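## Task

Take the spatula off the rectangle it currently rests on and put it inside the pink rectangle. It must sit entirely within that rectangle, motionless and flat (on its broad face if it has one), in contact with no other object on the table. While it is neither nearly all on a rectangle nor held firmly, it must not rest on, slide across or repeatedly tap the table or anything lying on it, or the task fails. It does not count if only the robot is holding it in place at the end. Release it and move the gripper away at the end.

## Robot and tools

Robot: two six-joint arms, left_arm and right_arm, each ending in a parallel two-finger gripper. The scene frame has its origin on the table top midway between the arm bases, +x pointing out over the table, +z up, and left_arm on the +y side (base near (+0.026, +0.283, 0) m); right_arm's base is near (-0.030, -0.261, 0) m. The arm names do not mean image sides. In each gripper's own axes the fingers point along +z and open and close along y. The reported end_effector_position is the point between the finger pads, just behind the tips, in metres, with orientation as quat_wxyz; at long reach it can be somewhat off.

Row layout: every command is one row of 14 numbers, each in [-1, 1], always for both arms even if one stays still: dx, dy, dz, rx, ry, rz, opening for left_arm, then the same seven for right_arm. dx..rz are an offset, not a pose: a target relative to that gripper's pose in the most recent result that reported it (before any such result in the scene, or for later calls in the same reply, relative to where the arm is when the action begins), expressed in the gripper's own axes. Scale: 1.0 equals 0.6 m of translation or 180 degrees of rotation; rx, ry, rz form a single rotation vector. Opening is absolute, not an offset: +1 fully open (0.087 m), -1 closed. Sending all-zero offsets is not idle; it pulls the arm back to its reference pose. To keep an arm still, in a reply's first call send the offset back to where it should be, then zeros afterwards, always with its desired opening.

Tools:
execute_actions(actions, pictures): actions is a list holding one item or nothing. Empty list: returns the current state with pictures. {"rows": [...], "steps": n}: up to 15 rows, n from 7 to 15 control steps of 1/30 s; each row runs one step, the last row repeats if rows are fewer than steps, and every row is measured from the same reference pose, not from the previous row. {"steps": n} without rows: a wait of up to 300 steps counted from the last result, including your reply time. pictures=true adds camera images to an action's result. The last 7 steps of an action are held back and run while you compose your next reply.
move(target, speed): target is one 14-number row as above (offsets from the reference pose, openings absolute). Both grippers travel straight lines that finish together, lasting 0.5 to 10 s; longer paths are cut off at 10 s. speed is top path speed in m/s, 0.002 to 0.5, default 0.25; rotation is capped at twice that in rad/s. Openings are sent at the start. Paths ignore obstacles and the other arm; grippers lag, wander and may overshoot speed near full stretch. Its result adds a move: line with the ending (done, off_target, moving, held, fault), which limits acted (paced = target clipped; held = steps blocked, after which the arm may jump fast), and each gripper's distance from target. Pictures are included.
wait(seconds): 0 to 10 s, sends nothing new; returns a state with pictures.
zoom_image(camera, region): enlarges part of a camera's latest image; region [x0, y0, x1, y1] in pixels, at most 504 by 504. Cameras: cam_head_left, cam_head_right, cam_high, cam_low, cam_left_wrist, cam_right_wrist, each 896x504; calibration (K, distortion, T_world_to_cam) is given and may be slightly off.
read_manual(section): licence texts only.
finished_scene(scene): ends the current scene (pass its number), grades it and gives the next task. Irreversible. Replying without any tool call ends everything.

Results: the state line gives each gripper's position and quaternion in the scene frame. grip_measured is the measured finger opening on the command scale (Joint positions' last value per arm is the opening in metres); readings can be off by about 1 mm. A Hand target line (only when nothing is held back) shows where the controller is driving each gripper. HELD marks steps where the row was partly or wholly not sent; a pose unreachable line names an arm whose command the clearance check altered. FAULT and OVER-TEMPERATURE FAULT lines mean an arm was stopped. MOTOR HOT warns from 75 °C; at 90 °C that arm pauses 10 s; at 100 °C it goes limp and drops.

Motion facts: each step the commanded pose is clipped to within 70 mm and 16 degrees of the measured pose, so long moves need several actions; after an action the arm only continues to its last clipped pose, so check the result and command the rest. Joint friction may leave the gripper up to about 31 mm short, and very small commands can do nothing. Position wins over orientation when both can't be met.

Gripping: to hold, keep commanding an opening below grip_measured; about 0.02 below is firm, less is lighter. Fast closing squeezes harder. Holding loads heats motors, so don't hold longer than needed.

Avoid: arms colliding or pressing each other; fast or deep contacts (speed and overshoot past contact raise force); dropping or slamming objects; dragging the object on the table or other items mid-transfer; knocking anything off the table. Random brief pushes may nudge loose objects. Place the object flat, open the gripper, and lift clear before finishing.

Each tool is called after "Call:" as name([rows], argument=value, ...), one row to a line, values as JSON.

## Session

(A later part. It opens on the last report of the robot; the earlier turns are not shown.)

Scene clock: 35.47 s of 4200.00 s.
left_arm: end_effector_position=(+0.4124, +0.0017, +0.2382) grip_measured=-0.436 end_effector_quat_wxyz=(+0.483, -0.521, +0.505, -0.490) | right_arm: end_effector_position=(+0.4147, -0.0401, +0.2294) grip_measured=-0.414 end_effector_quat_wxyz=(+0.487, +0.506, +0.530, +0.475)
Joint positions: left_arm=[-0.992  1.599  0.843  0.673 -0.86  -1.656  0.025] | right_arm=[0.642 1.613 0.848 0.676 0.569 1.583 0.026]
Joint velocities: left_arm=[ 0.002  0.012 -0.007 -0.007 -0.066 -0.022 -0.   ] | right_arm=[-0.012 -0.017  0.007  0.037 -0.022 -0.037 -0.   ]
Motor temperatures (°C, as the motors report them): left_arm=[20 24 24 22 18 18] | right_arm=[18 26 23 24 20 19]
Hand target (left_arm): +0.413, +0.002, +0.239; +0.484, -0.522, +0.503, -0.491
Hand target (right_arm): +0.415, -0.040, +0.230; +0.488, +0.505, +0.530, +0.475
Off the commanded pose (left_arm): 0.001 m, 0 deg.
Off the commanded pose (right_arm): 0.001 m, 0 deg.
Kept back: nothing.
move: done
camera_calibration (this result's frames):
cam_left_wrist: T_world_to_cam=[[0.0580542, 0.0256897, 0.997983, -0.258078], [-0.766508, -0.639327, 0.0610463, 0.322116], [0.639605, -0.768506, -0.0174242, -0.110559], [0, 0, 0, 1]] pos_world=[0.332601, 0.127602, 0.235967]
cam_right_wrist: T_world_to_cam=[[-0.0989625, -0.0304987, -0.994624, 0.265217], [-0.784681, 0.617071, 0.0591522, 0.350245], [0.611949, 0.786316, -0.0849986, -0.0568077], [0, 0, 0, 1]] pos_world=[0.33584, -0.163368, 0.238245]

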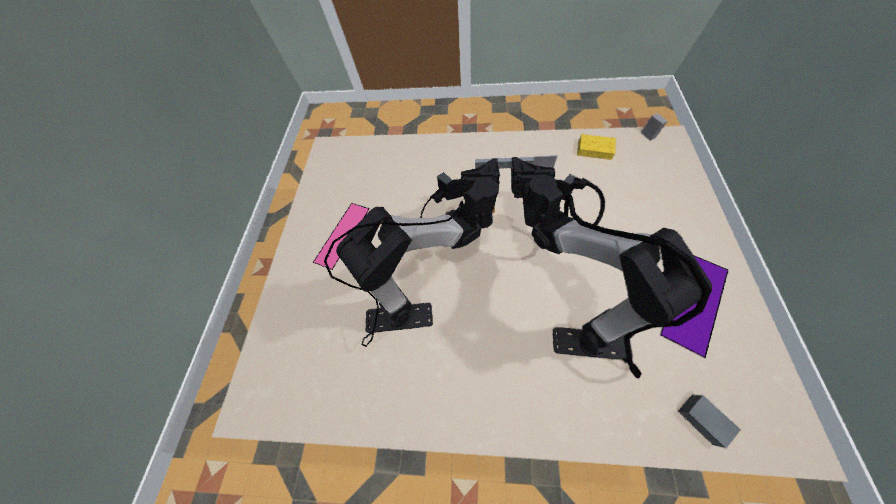

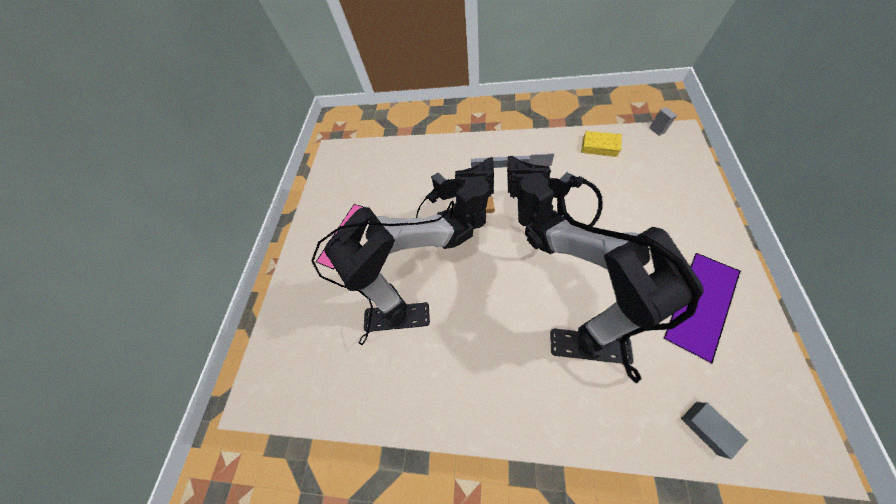

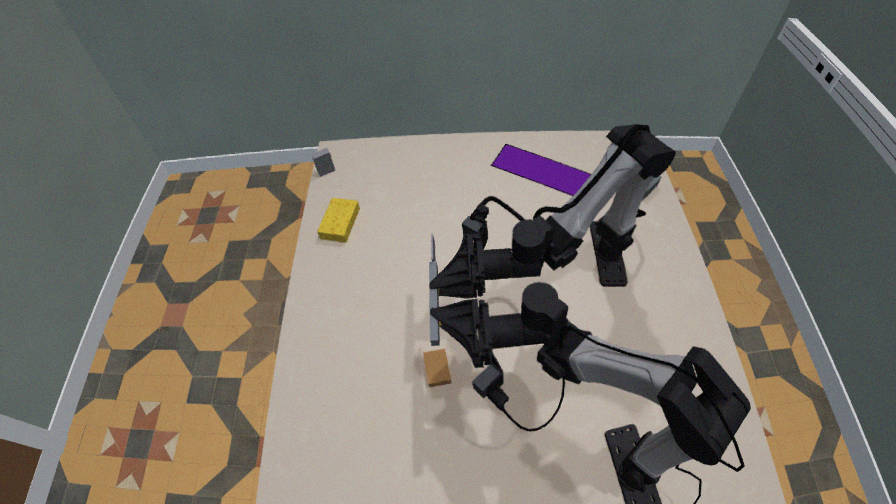

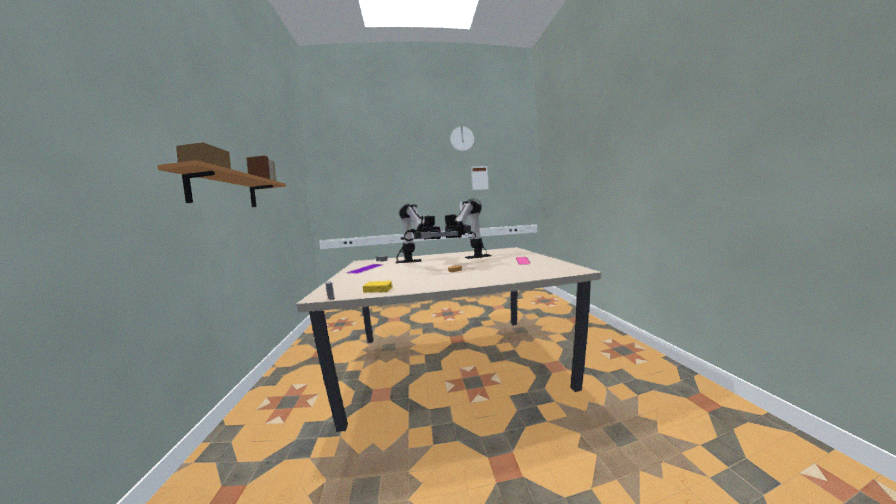

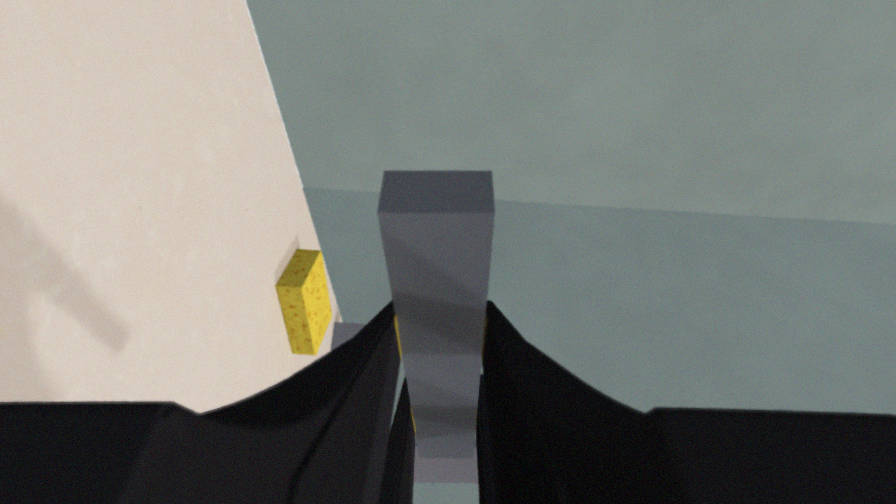

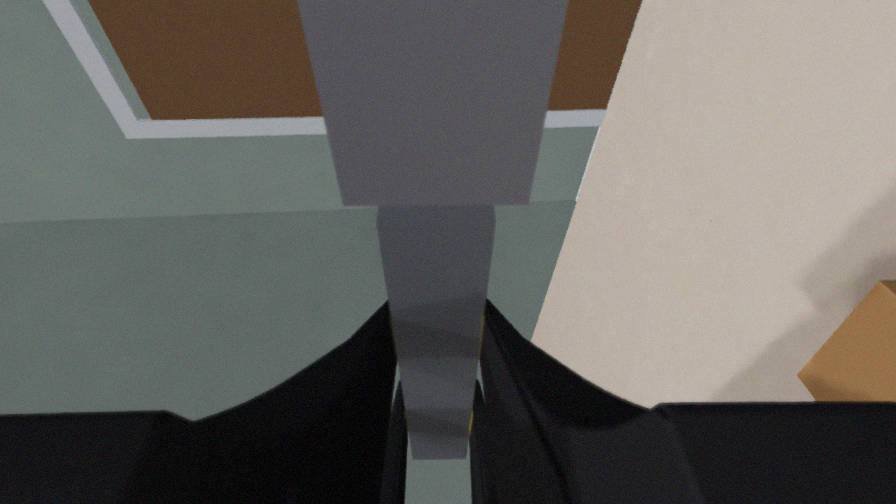

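Call:
move(target=[0, 0, 0, 0, 0, 0, -0.47, -0.03, 0, -0.15, 0, 0, 0, 1], speed=0.15)

Call:
move(target=[-0.8518, 0.2471, -0.0445, -0.3197, 0.45, 0.4822, -0.47, 0, 0, 0, 0, 0, 0, 1], speed=0.35)

Scene clock: 38.40 s of 4200.00 s.
left_arm: end_effector_position=(+0.4122, +0.0020, +0.2334) grip_measured=-0.436 end_effector_quat_wxyz=(+0.485, -0.519, +0.514, -0.480) | right_arm: end_effector_position=(+0.3298, -0.0566, +0.2403) grip_measured=+1.000 end_effector_quat_wxyz=(+0.490, +0.502, +0.530, +0.476)
Joint positions: left_arm=[-0.992  1.599  0.843  0.653 -0.86  -1.649  0.025] | right_arm=[0.775 1.272 0.599 0.586 0.7   1.585 0.087]
Joint velocities: left_arm=[-0.007 -0.007 -0.017 -0.007  0.007  0.007 -0.001] | right_arm=[ 0.002 -0.012 -0.012 -0.022  0.037  0.022  0.   ]
Motor temperatures (°C, as the motors report them): left_arm=[20 24 24 22 18 18] | right_arm=[18 26 24 25 20 19]
Hand target (left_arm): +0.412, +0.002, +0.238; +0.483, -0.521, +0.505, -0.490
Hand target (right_arm): +0.325, -0.058, +0.237; +0.488, +0.505, +0.531, +0.475
Off the commanded pose (left_arm): 0.005 m, 2 deg.
Off the commanded pose (right_arm): 0.006 m, 1 deg.
Kept back: nothing.
move: done
camera_calibration (this result's frames):
cam_left_wrist: T_world_to_cam=[[0.0716425, 0.00334138, 0.997425, -0.258704], [-0.76597, -0.64033, 0.0571628, 0.323072], [0.638872, -0.768093, -0.0433154, -0.103937], [0, 0, 0, 1]] pos_world=[0.3324, 0.127904, 0.235068]
cam_right_wrist: T_world_to_cam=[[-0.0895895, -0.0357736, -0.995336, 0.263986], [-0.78704, 0.614974, 0.0487379, 0.296261], [0.610363, 0.787735, -0.0832504, 0.00919704], [0, 0, 0, 1]] pos_world=[0.251206, -0.179994, 0.249081]

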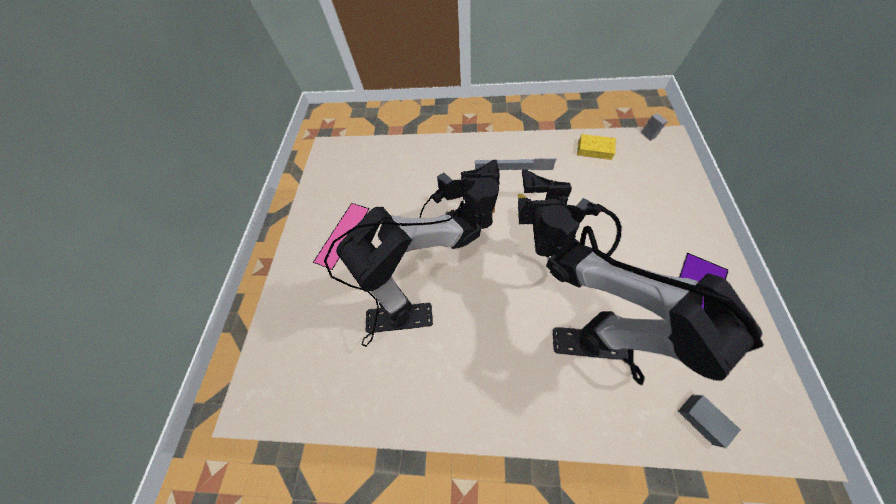

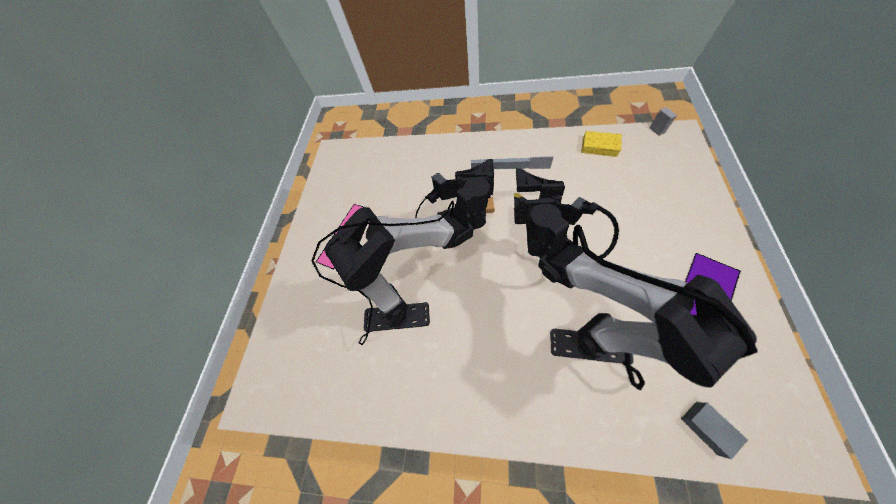

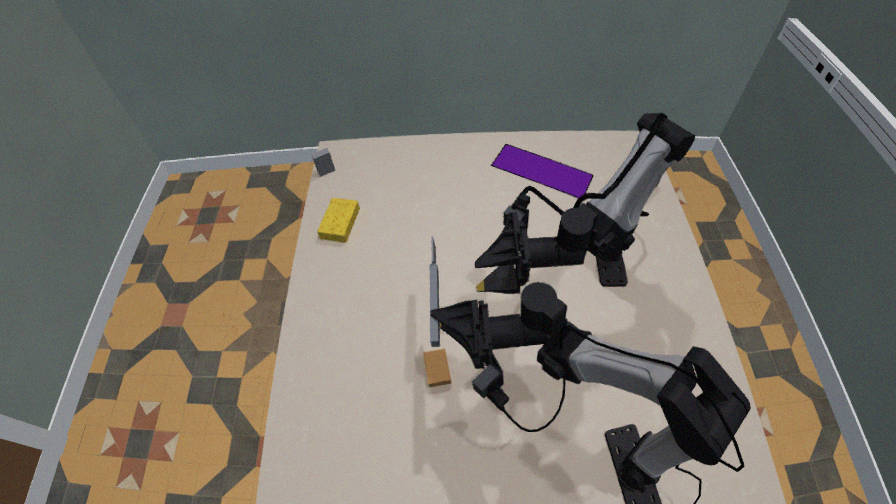

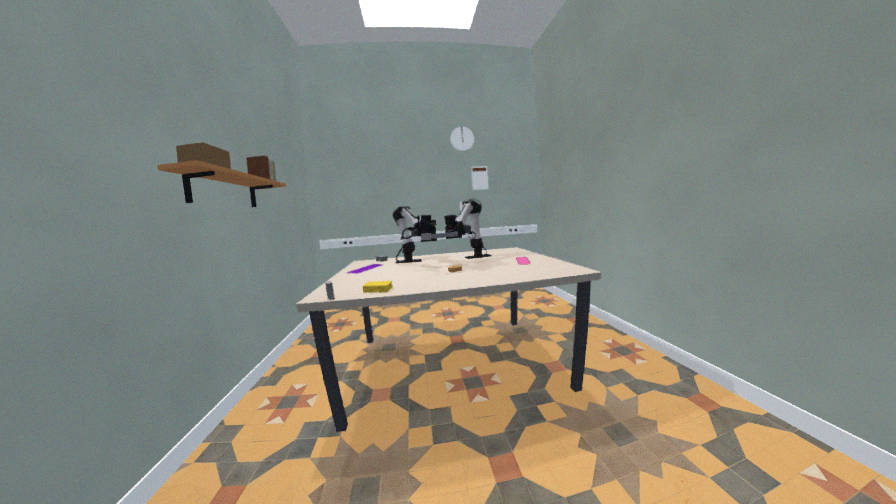

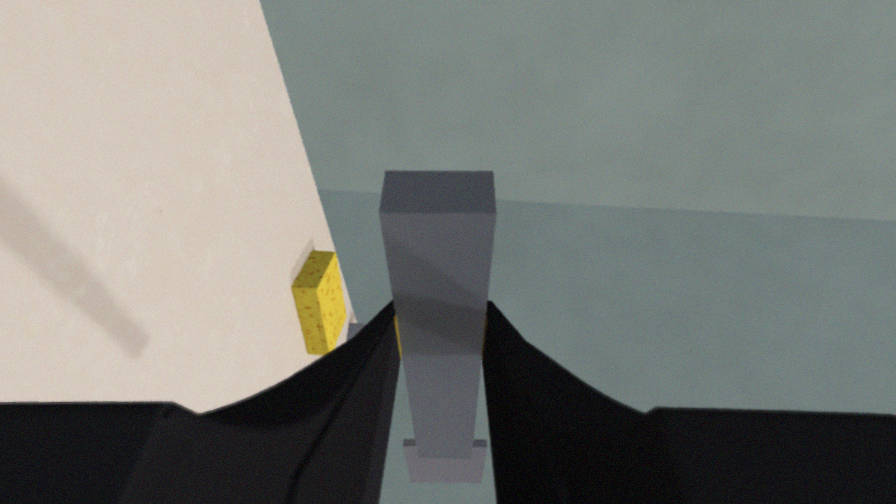

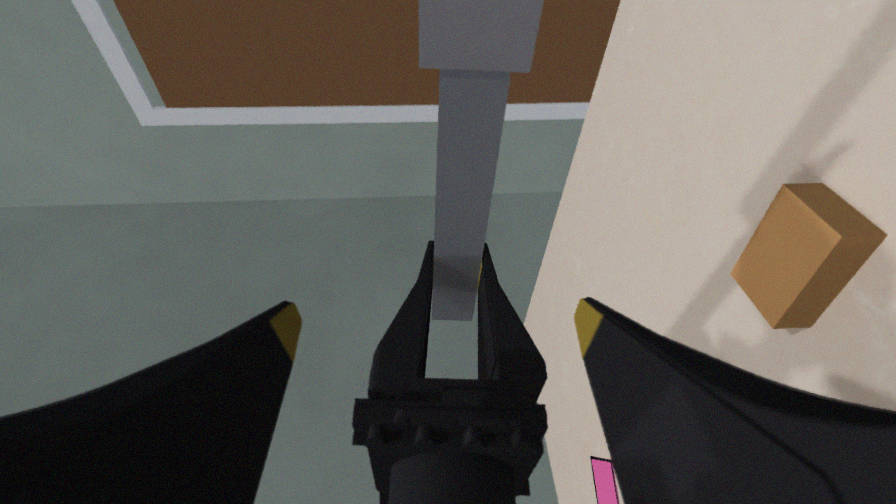

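Scene clock: 42.30 s of 4200.00 s.
left_arm: end_effector_position=(+0.3733, +0.5118, +0.0874) grip_measured=-0.435 end_effector_quat_wxyz=(+0.004, +0.173, +0.985, +0.013) | right_arm: end_effector_position=(+0.3298, -0.0566, +0.2403) grip_measured=+1.000 end_effector_quat_wxyz=(+0.490, +0.502, +0.530, +0.476)
Joint positions: left_arm=[ 0.361  2.244  2.072 -1.376 -0.015  0.848  0.025] | right_arm=[0.775 1.272 0.599 0.586 0.7   1.585 0.087]
Joint velocities: left_arm=[ 0.002 -0.007  0.007 -0.022 -0.022  0.022 -0.002] | right_arm=[-0.002  0.007  0.002 -0.022  0.007  0.007  0.   ]
Motor temperatures (°C, as the motors report them): left_arm=[20 24 24 22 18 18] | right_arm=[18 25 24 25 20 19]
Hand target (left_arm): +0.369, +0.518, +0.089; -0.007, +0.172, +0.985, +0.017
Hand target (right_arm): +0.330, -0.057, +0.240; +0.490, +0.502, +0.530, +0.476
Off the commanded pose (left_arm): 0.003 m, 2 deg.
Off the commanded pose (right_arm): 0.000 m, 0 deg.
Kept back: nothing.
move: done
camera_calibration (this result's frames):
cam_left_wrist: T_world_to_cam=[[-0.337535, -0.940794, -0.0312415, 0.613909], [-0.606778, 0.192084, 0.771313, 0.0802064], [-0.719646, 0.279302, -0.635688, 0.329012], [0, 0, 0, 1]] pos_world=[0.492655, 0.470262, 0.166464]
cam_right_wrist: T_world_to_cam=[[-0.0895895, -0.0357736, -0.995336, 0.263986], [-0.78704, 0.614974, 0.0487379, 0.296261], [0.610363, 0.787735, -0.0832504, 0.00919704], [0, 0, 0, 1]] pos_world=[0.251206, -0.179994, 0.249081]

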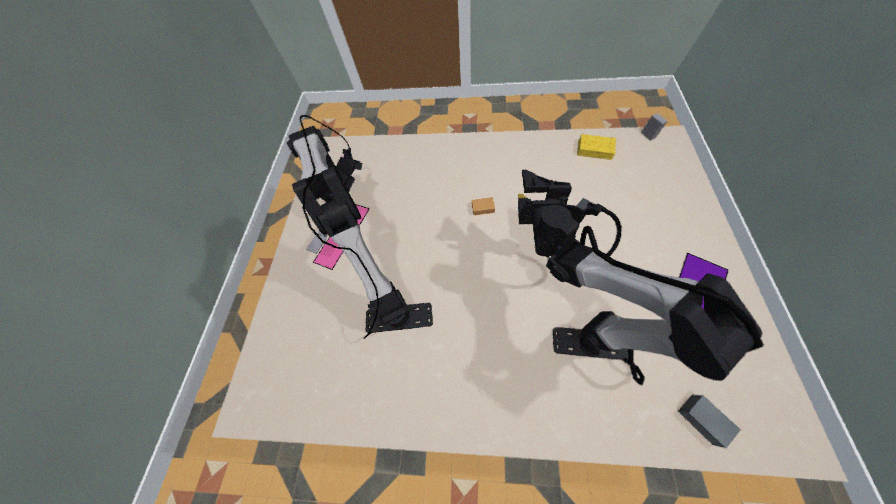

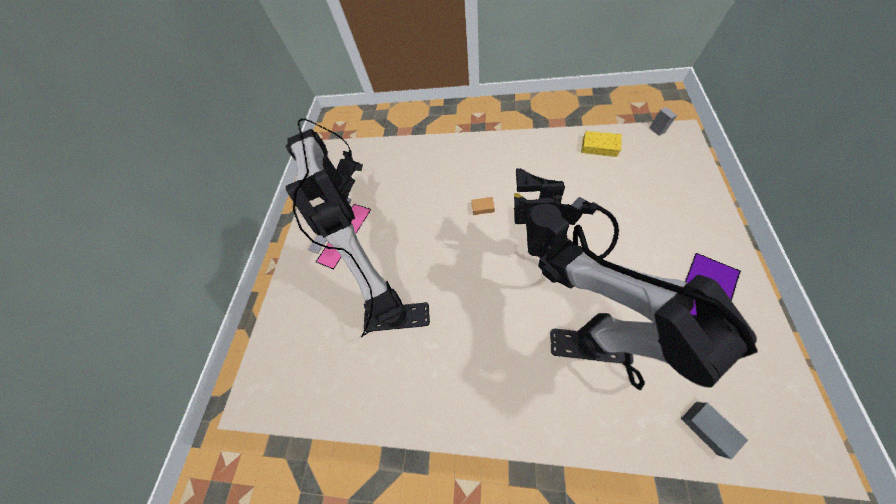

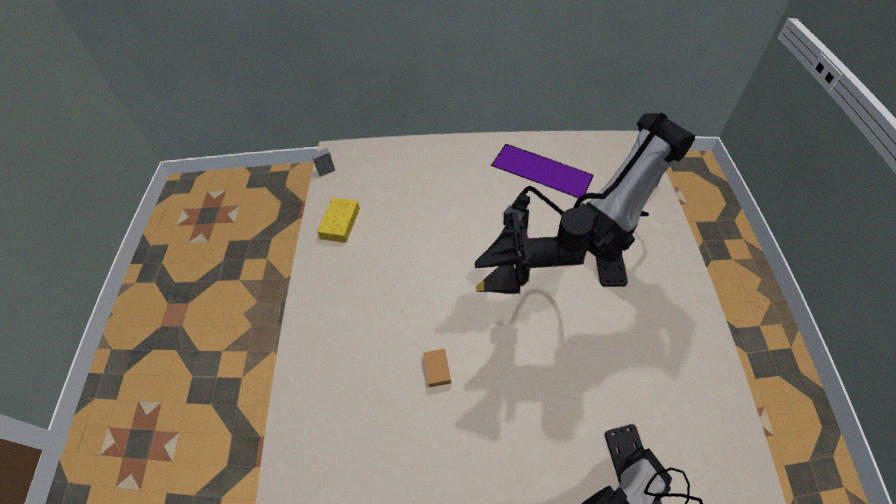

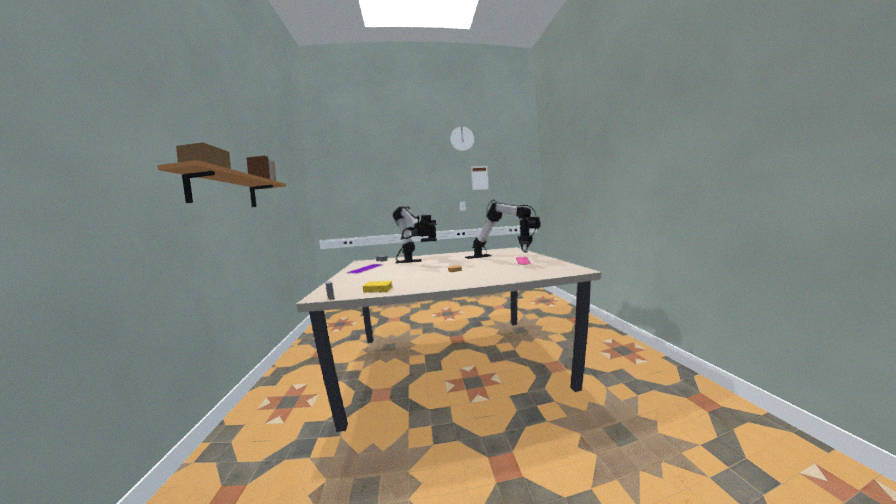

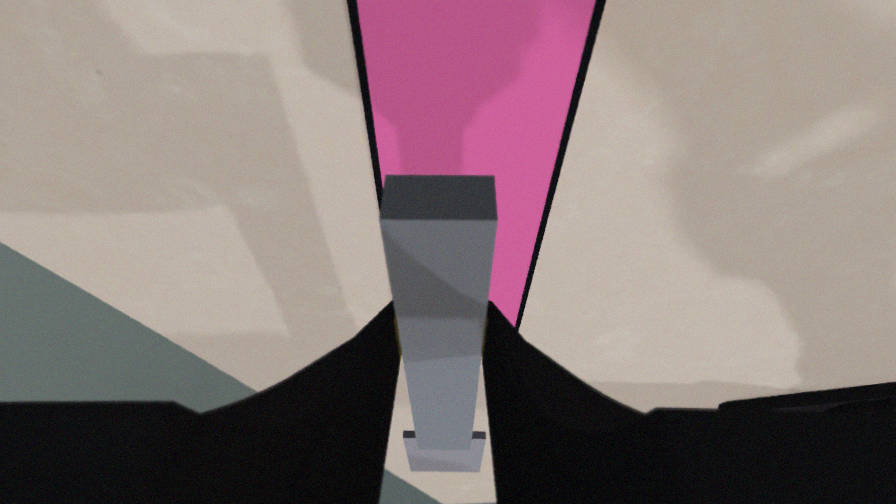

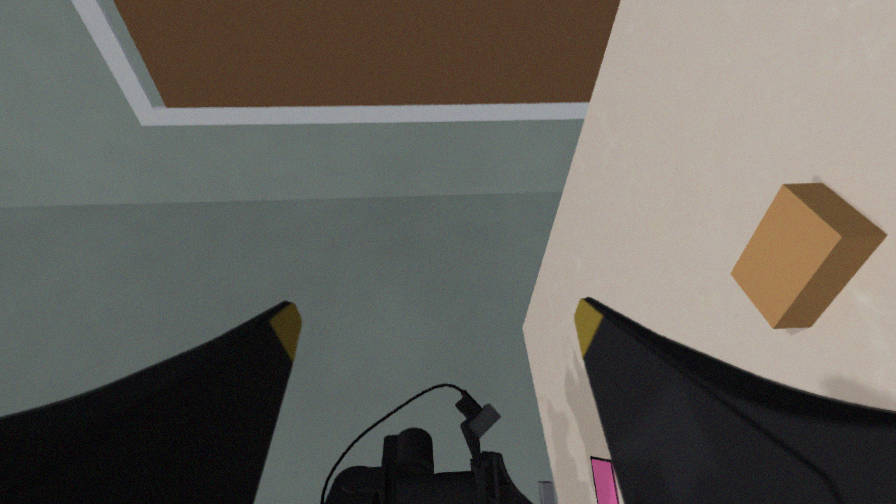

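Call:
move(target=[0.0005, -0.0087, 0.1388, 0.0086, 0.0011, 0, -0.47, 0, 0, 0, 0, 0, 0, 1], speed=0.1)

Scene clock: 45.53 s of 4200.00 s.
left_arm: end_effector_position=(+0.3705, +0.5081, +0.0144) grip_measured=-0.435 end_effector_quat_wxyz=(-0.001, +0.174, +0.985, +0.001) | right_arm: end_effector_position=(+0.3298, -0.0566, +0.2403) grip_measured=+1.000 end_effector_quat_wxyz=(+0.490, +0.502, +0.530, +0.476)
Joint positions: left_arm=[ 0.361  2.275  1.832 -1.128 -0.003  0.85   0.025] | right_arm=[0.775 1.272 0.599 0.586 0.7   1.585 0.087]
Joint velocities: left_arm=[-0.007  0.002  0.007  0.037 -0.022 -0.022 -0.001] | right_arm=[-0.012 -0.017 -0.002 -0.051  0.066 -0.051  0.   ]
Motor temperatures (°C, as the motors report them): left_arm=[20 25 24 22 18 18] | right_arm=[18 25 24 25 20 19]
Hand target (left_arm): +0.372, +0.509, +0.004; +0.000, +0.173, +0.985, -0.000
Hand target (right_arm): +0.330, -0.057, +0.240; +0.490, +0.502, +0.530, +0.476
Off the commanded pose (left_arm): 0.011 m, 0 deg.
Off the commanded pose (right_arm): 0.000 m, 0 deg.
Kept back: nothing.
move: off_target (left_arm)
camera_calibration (this result's frames):
cam_left_wrist: T_world_to_cam=[[-0.339736, -0.940504, -0.00566912, 0.607458], [-0.594281, 0.209991, 0.77636, 0.12175], [-0.728979, 0.267126, -0.630265, 0.291205], [0, 0, 0, 1]] pos_world=[0.491011, 0.467962, 0.0924581]
cam_right_wrist: T_world_to_cam=[[-0.0895895, -0.0357736, -0.995336, 0.263986], [-0.78704, 0.614974, 0.0487379, 0.296261], [0.610363, 0.787735, -0.0832504, 0.00919704], [0, 0, 0, 1]] pos_world=[0.251206, -0.179994, 0.249081]

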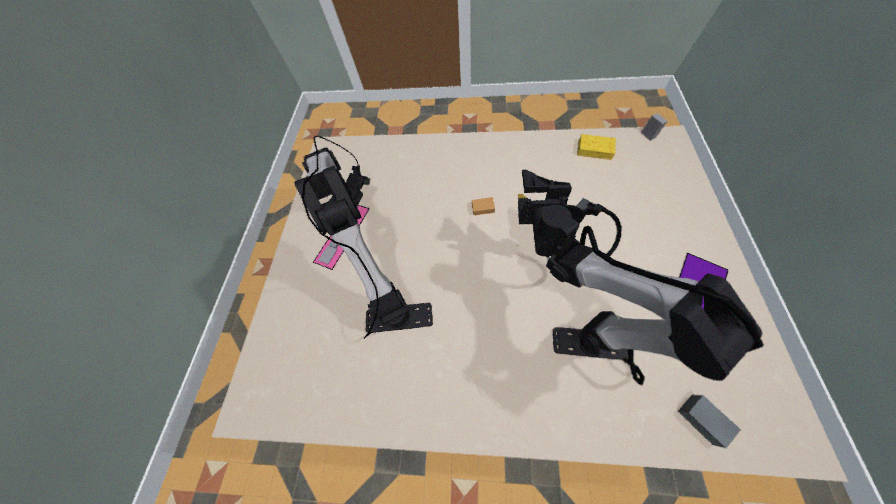

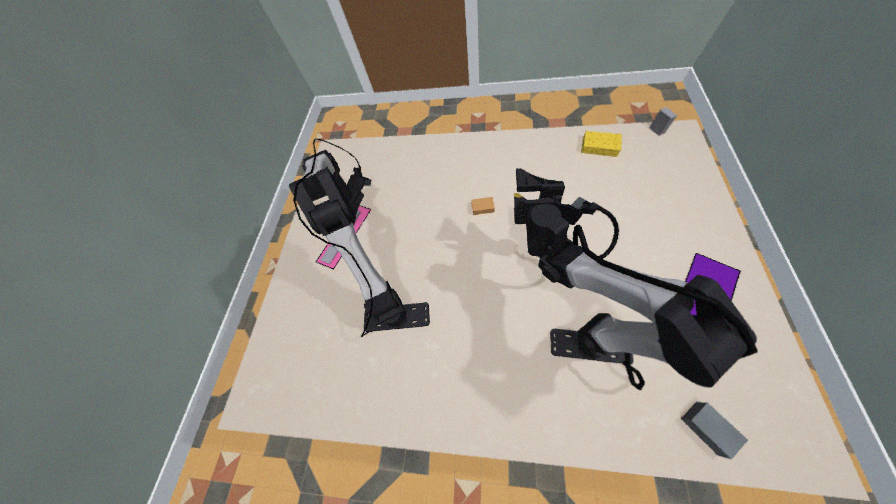

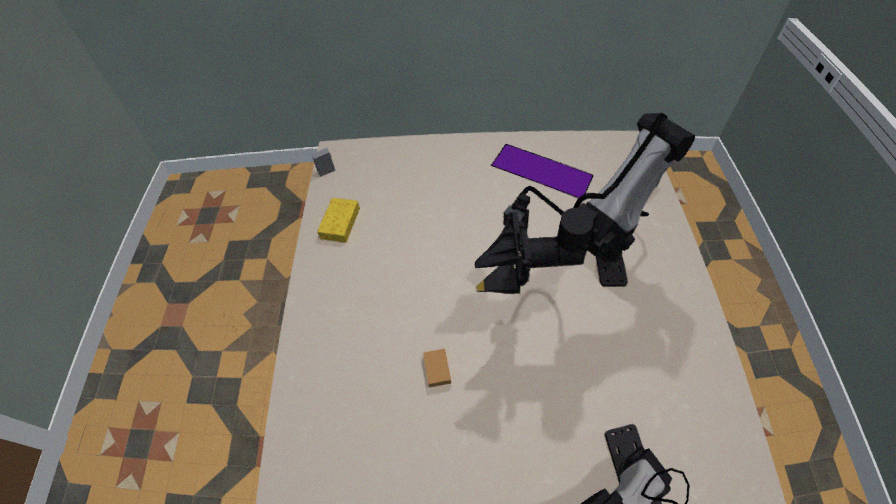

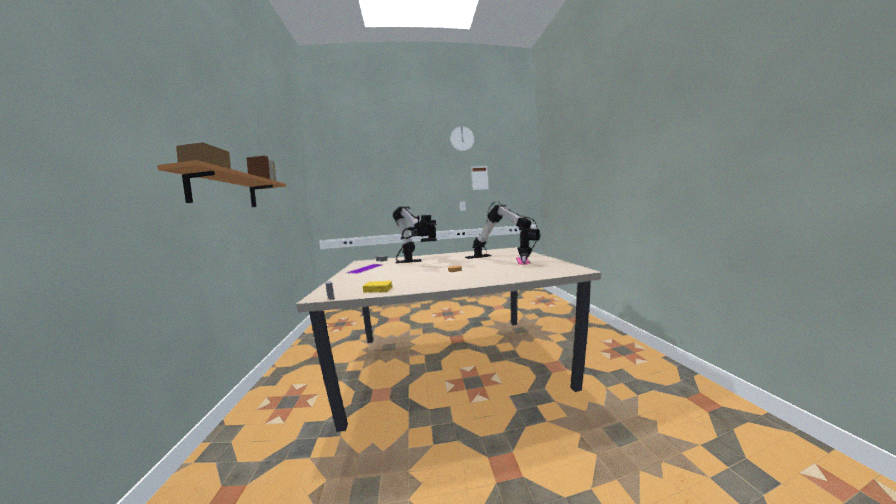

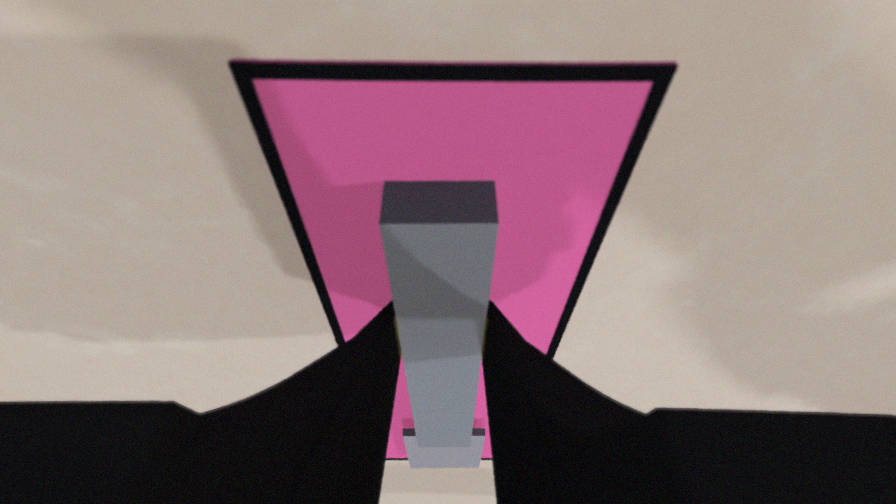

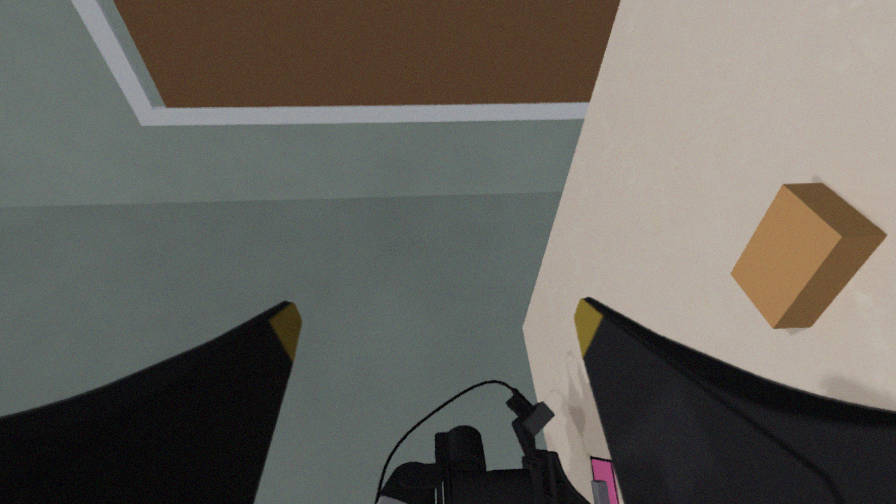

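Call:
zoom_image(camera="cam_head_left", region=[290, 190, 390, 290])

Call:
zoom_image(camera="cam_head_right", region=[290, 190, 390, 290])

Region (290, 190, 390, 290) of cam_head_left's 896x504 image, scaled by 5.040, with more detail than that image has.

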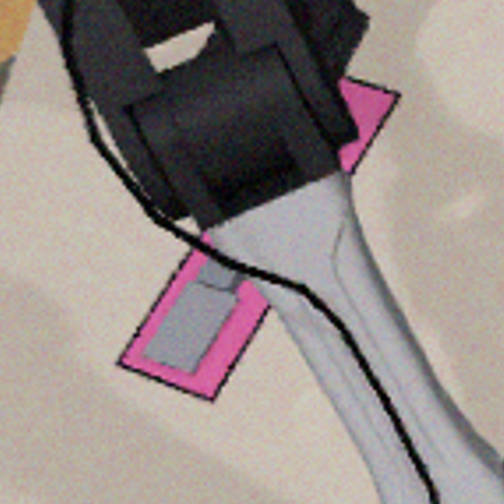

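Region (290, 190, 390, 290) of cam_head_right's 896x504 image, scaled by 5.040, with more detail than that image has.

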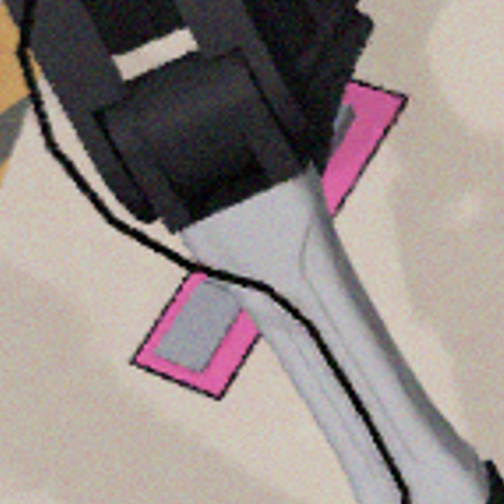

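Call:
execute_actions(actions=[])

Scene clock: 48.73 s of 4200.00 s.
left_arm: end_effector_position=(+0.3705, +0.5081, +0.0144) grip_measured=-0.435 end_effector_quat_wxyz=(-0.001, +0.174, +0.985, +0.001) | right_arm: end_effector_position=(+0.3298, -0.0566, +0.2403) grip_measured=+1.000 end_effector_quat_wxyz=(+0.490, +0.502, +0.530, +0.476)
Joint positions: left_arm=[ 0.361  2.275  1.832 -1.128 -0.003  0.85   0.025] | right_arm=[0.775 1.272 0.599 0.586 0.7   1.585 0.087]
Joint velocities: left_arm=[ 0.007 -0.002 -0.007 -0.022  0.007  0.007 -0.001] | right_arm=[-0.012 -0.007 -0.007 -0.022 -0.081  0.022  0.   ]
Motor temperatures (°C, as the motors report them): left_arm=[20 26 24 22 18 18] | right_arm=[18 25 25 26 20 19]
Hand target (left_arm): +0.372, +0.509, +0.004; +0.000, +0.173, +0.985, -0.000
Hand target (right_arm): +0.330, -0.057, +0.240; +0.490, +0.502, +0.530, +0.476
Off the commanded pose (left_arm): 0.011 m, 0 deg.
Off the commanded pose (right_arm): 0.000 m, 0 deg.
Kept back: nothing.
Steps of this call (steps 1 to 90: nothing new was sent; then 0.20 s passed at rest). Readings (end_effector_position):
1: left_arm (+0.3705, +0.5081, +0.0144) | right_arm (+0.3298, -0.0566, +0.2403)
2: left_arm (+0.3705, +0.5081, +0.0144) | right_arm (+0.3298, -0.0566, +0.2403)
4: left_arm (+0.3705, +0.5081, +0.0144) | right_arm (+0.3298, -0.0566, +0.2403)
8: left_arm (+0.3705, +0.5081, +0.0144) | right_arm (+0.3298, -0.0566, +0.2403)
90: the state above
camera_calibration (this result's frames):
cam_left_wrist: T_world_to_cam=[[-0.339736, -0.940504, -0.00566912, 0.607458], [-0.594281, 0.209991, 0.77636, 0.12175], [-0.728979, 0.267126, -0.630265, 0.291205], [0, 0, 0, 1]] pos_world=[0.491011, 0.467962, 0.0924581]
cam_right_wrist: T_world_to_cam=[[-0.0895895, -0.0357736, -0.995336, 0.263986], [-0.78704, 0.614974, 0.0487379, 0.296261], [0.610363, 0.787735, -0.0832504, 0.00919704], [0, 0, 0, 1]] pos_world=[0.251206, -0.179994, 0.249081]

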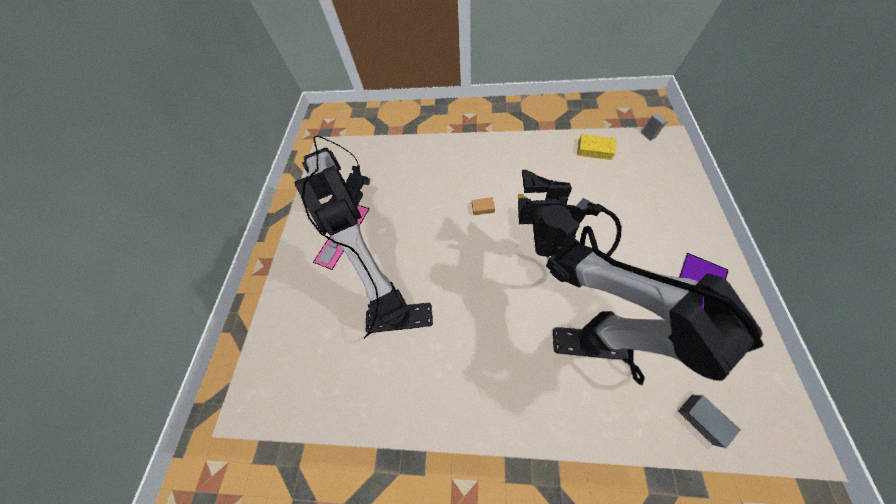

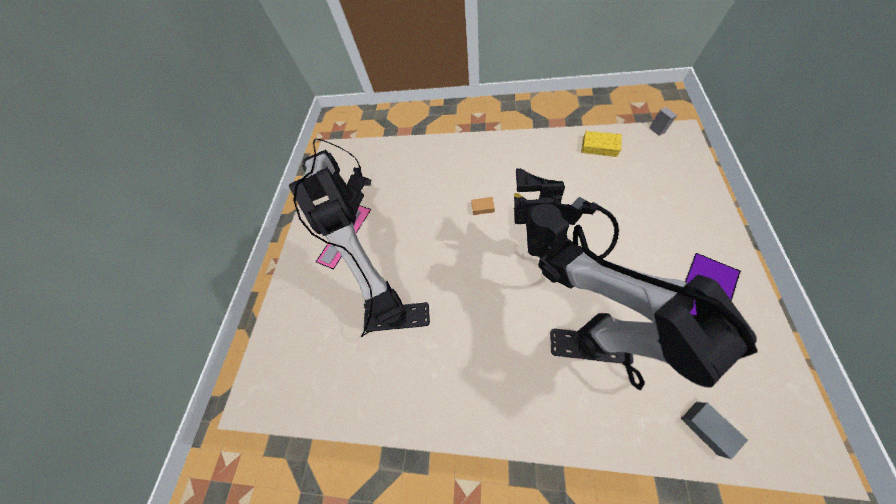

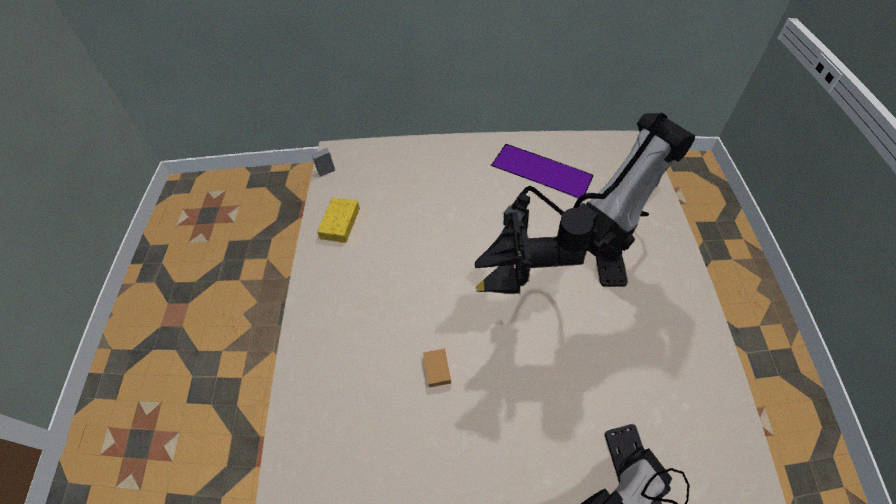

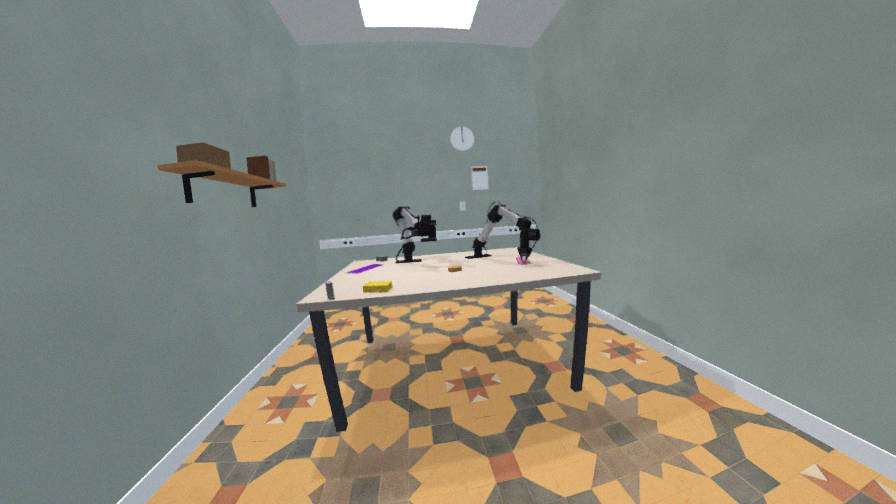

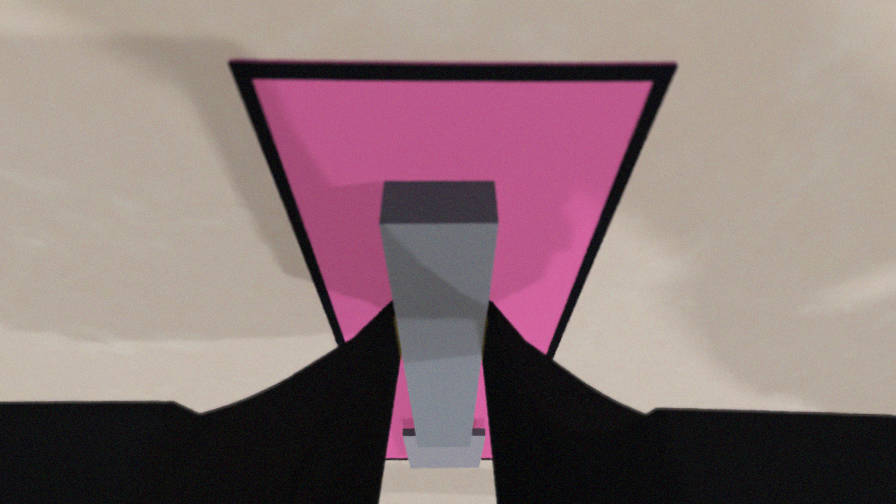

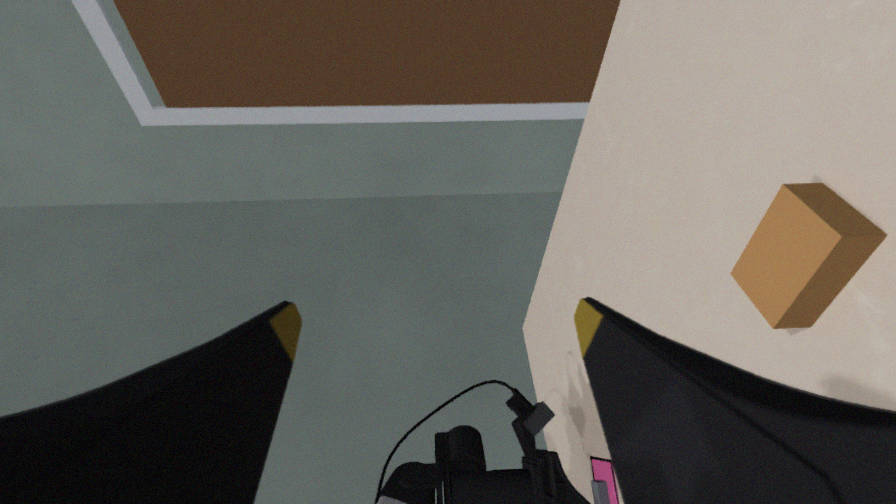

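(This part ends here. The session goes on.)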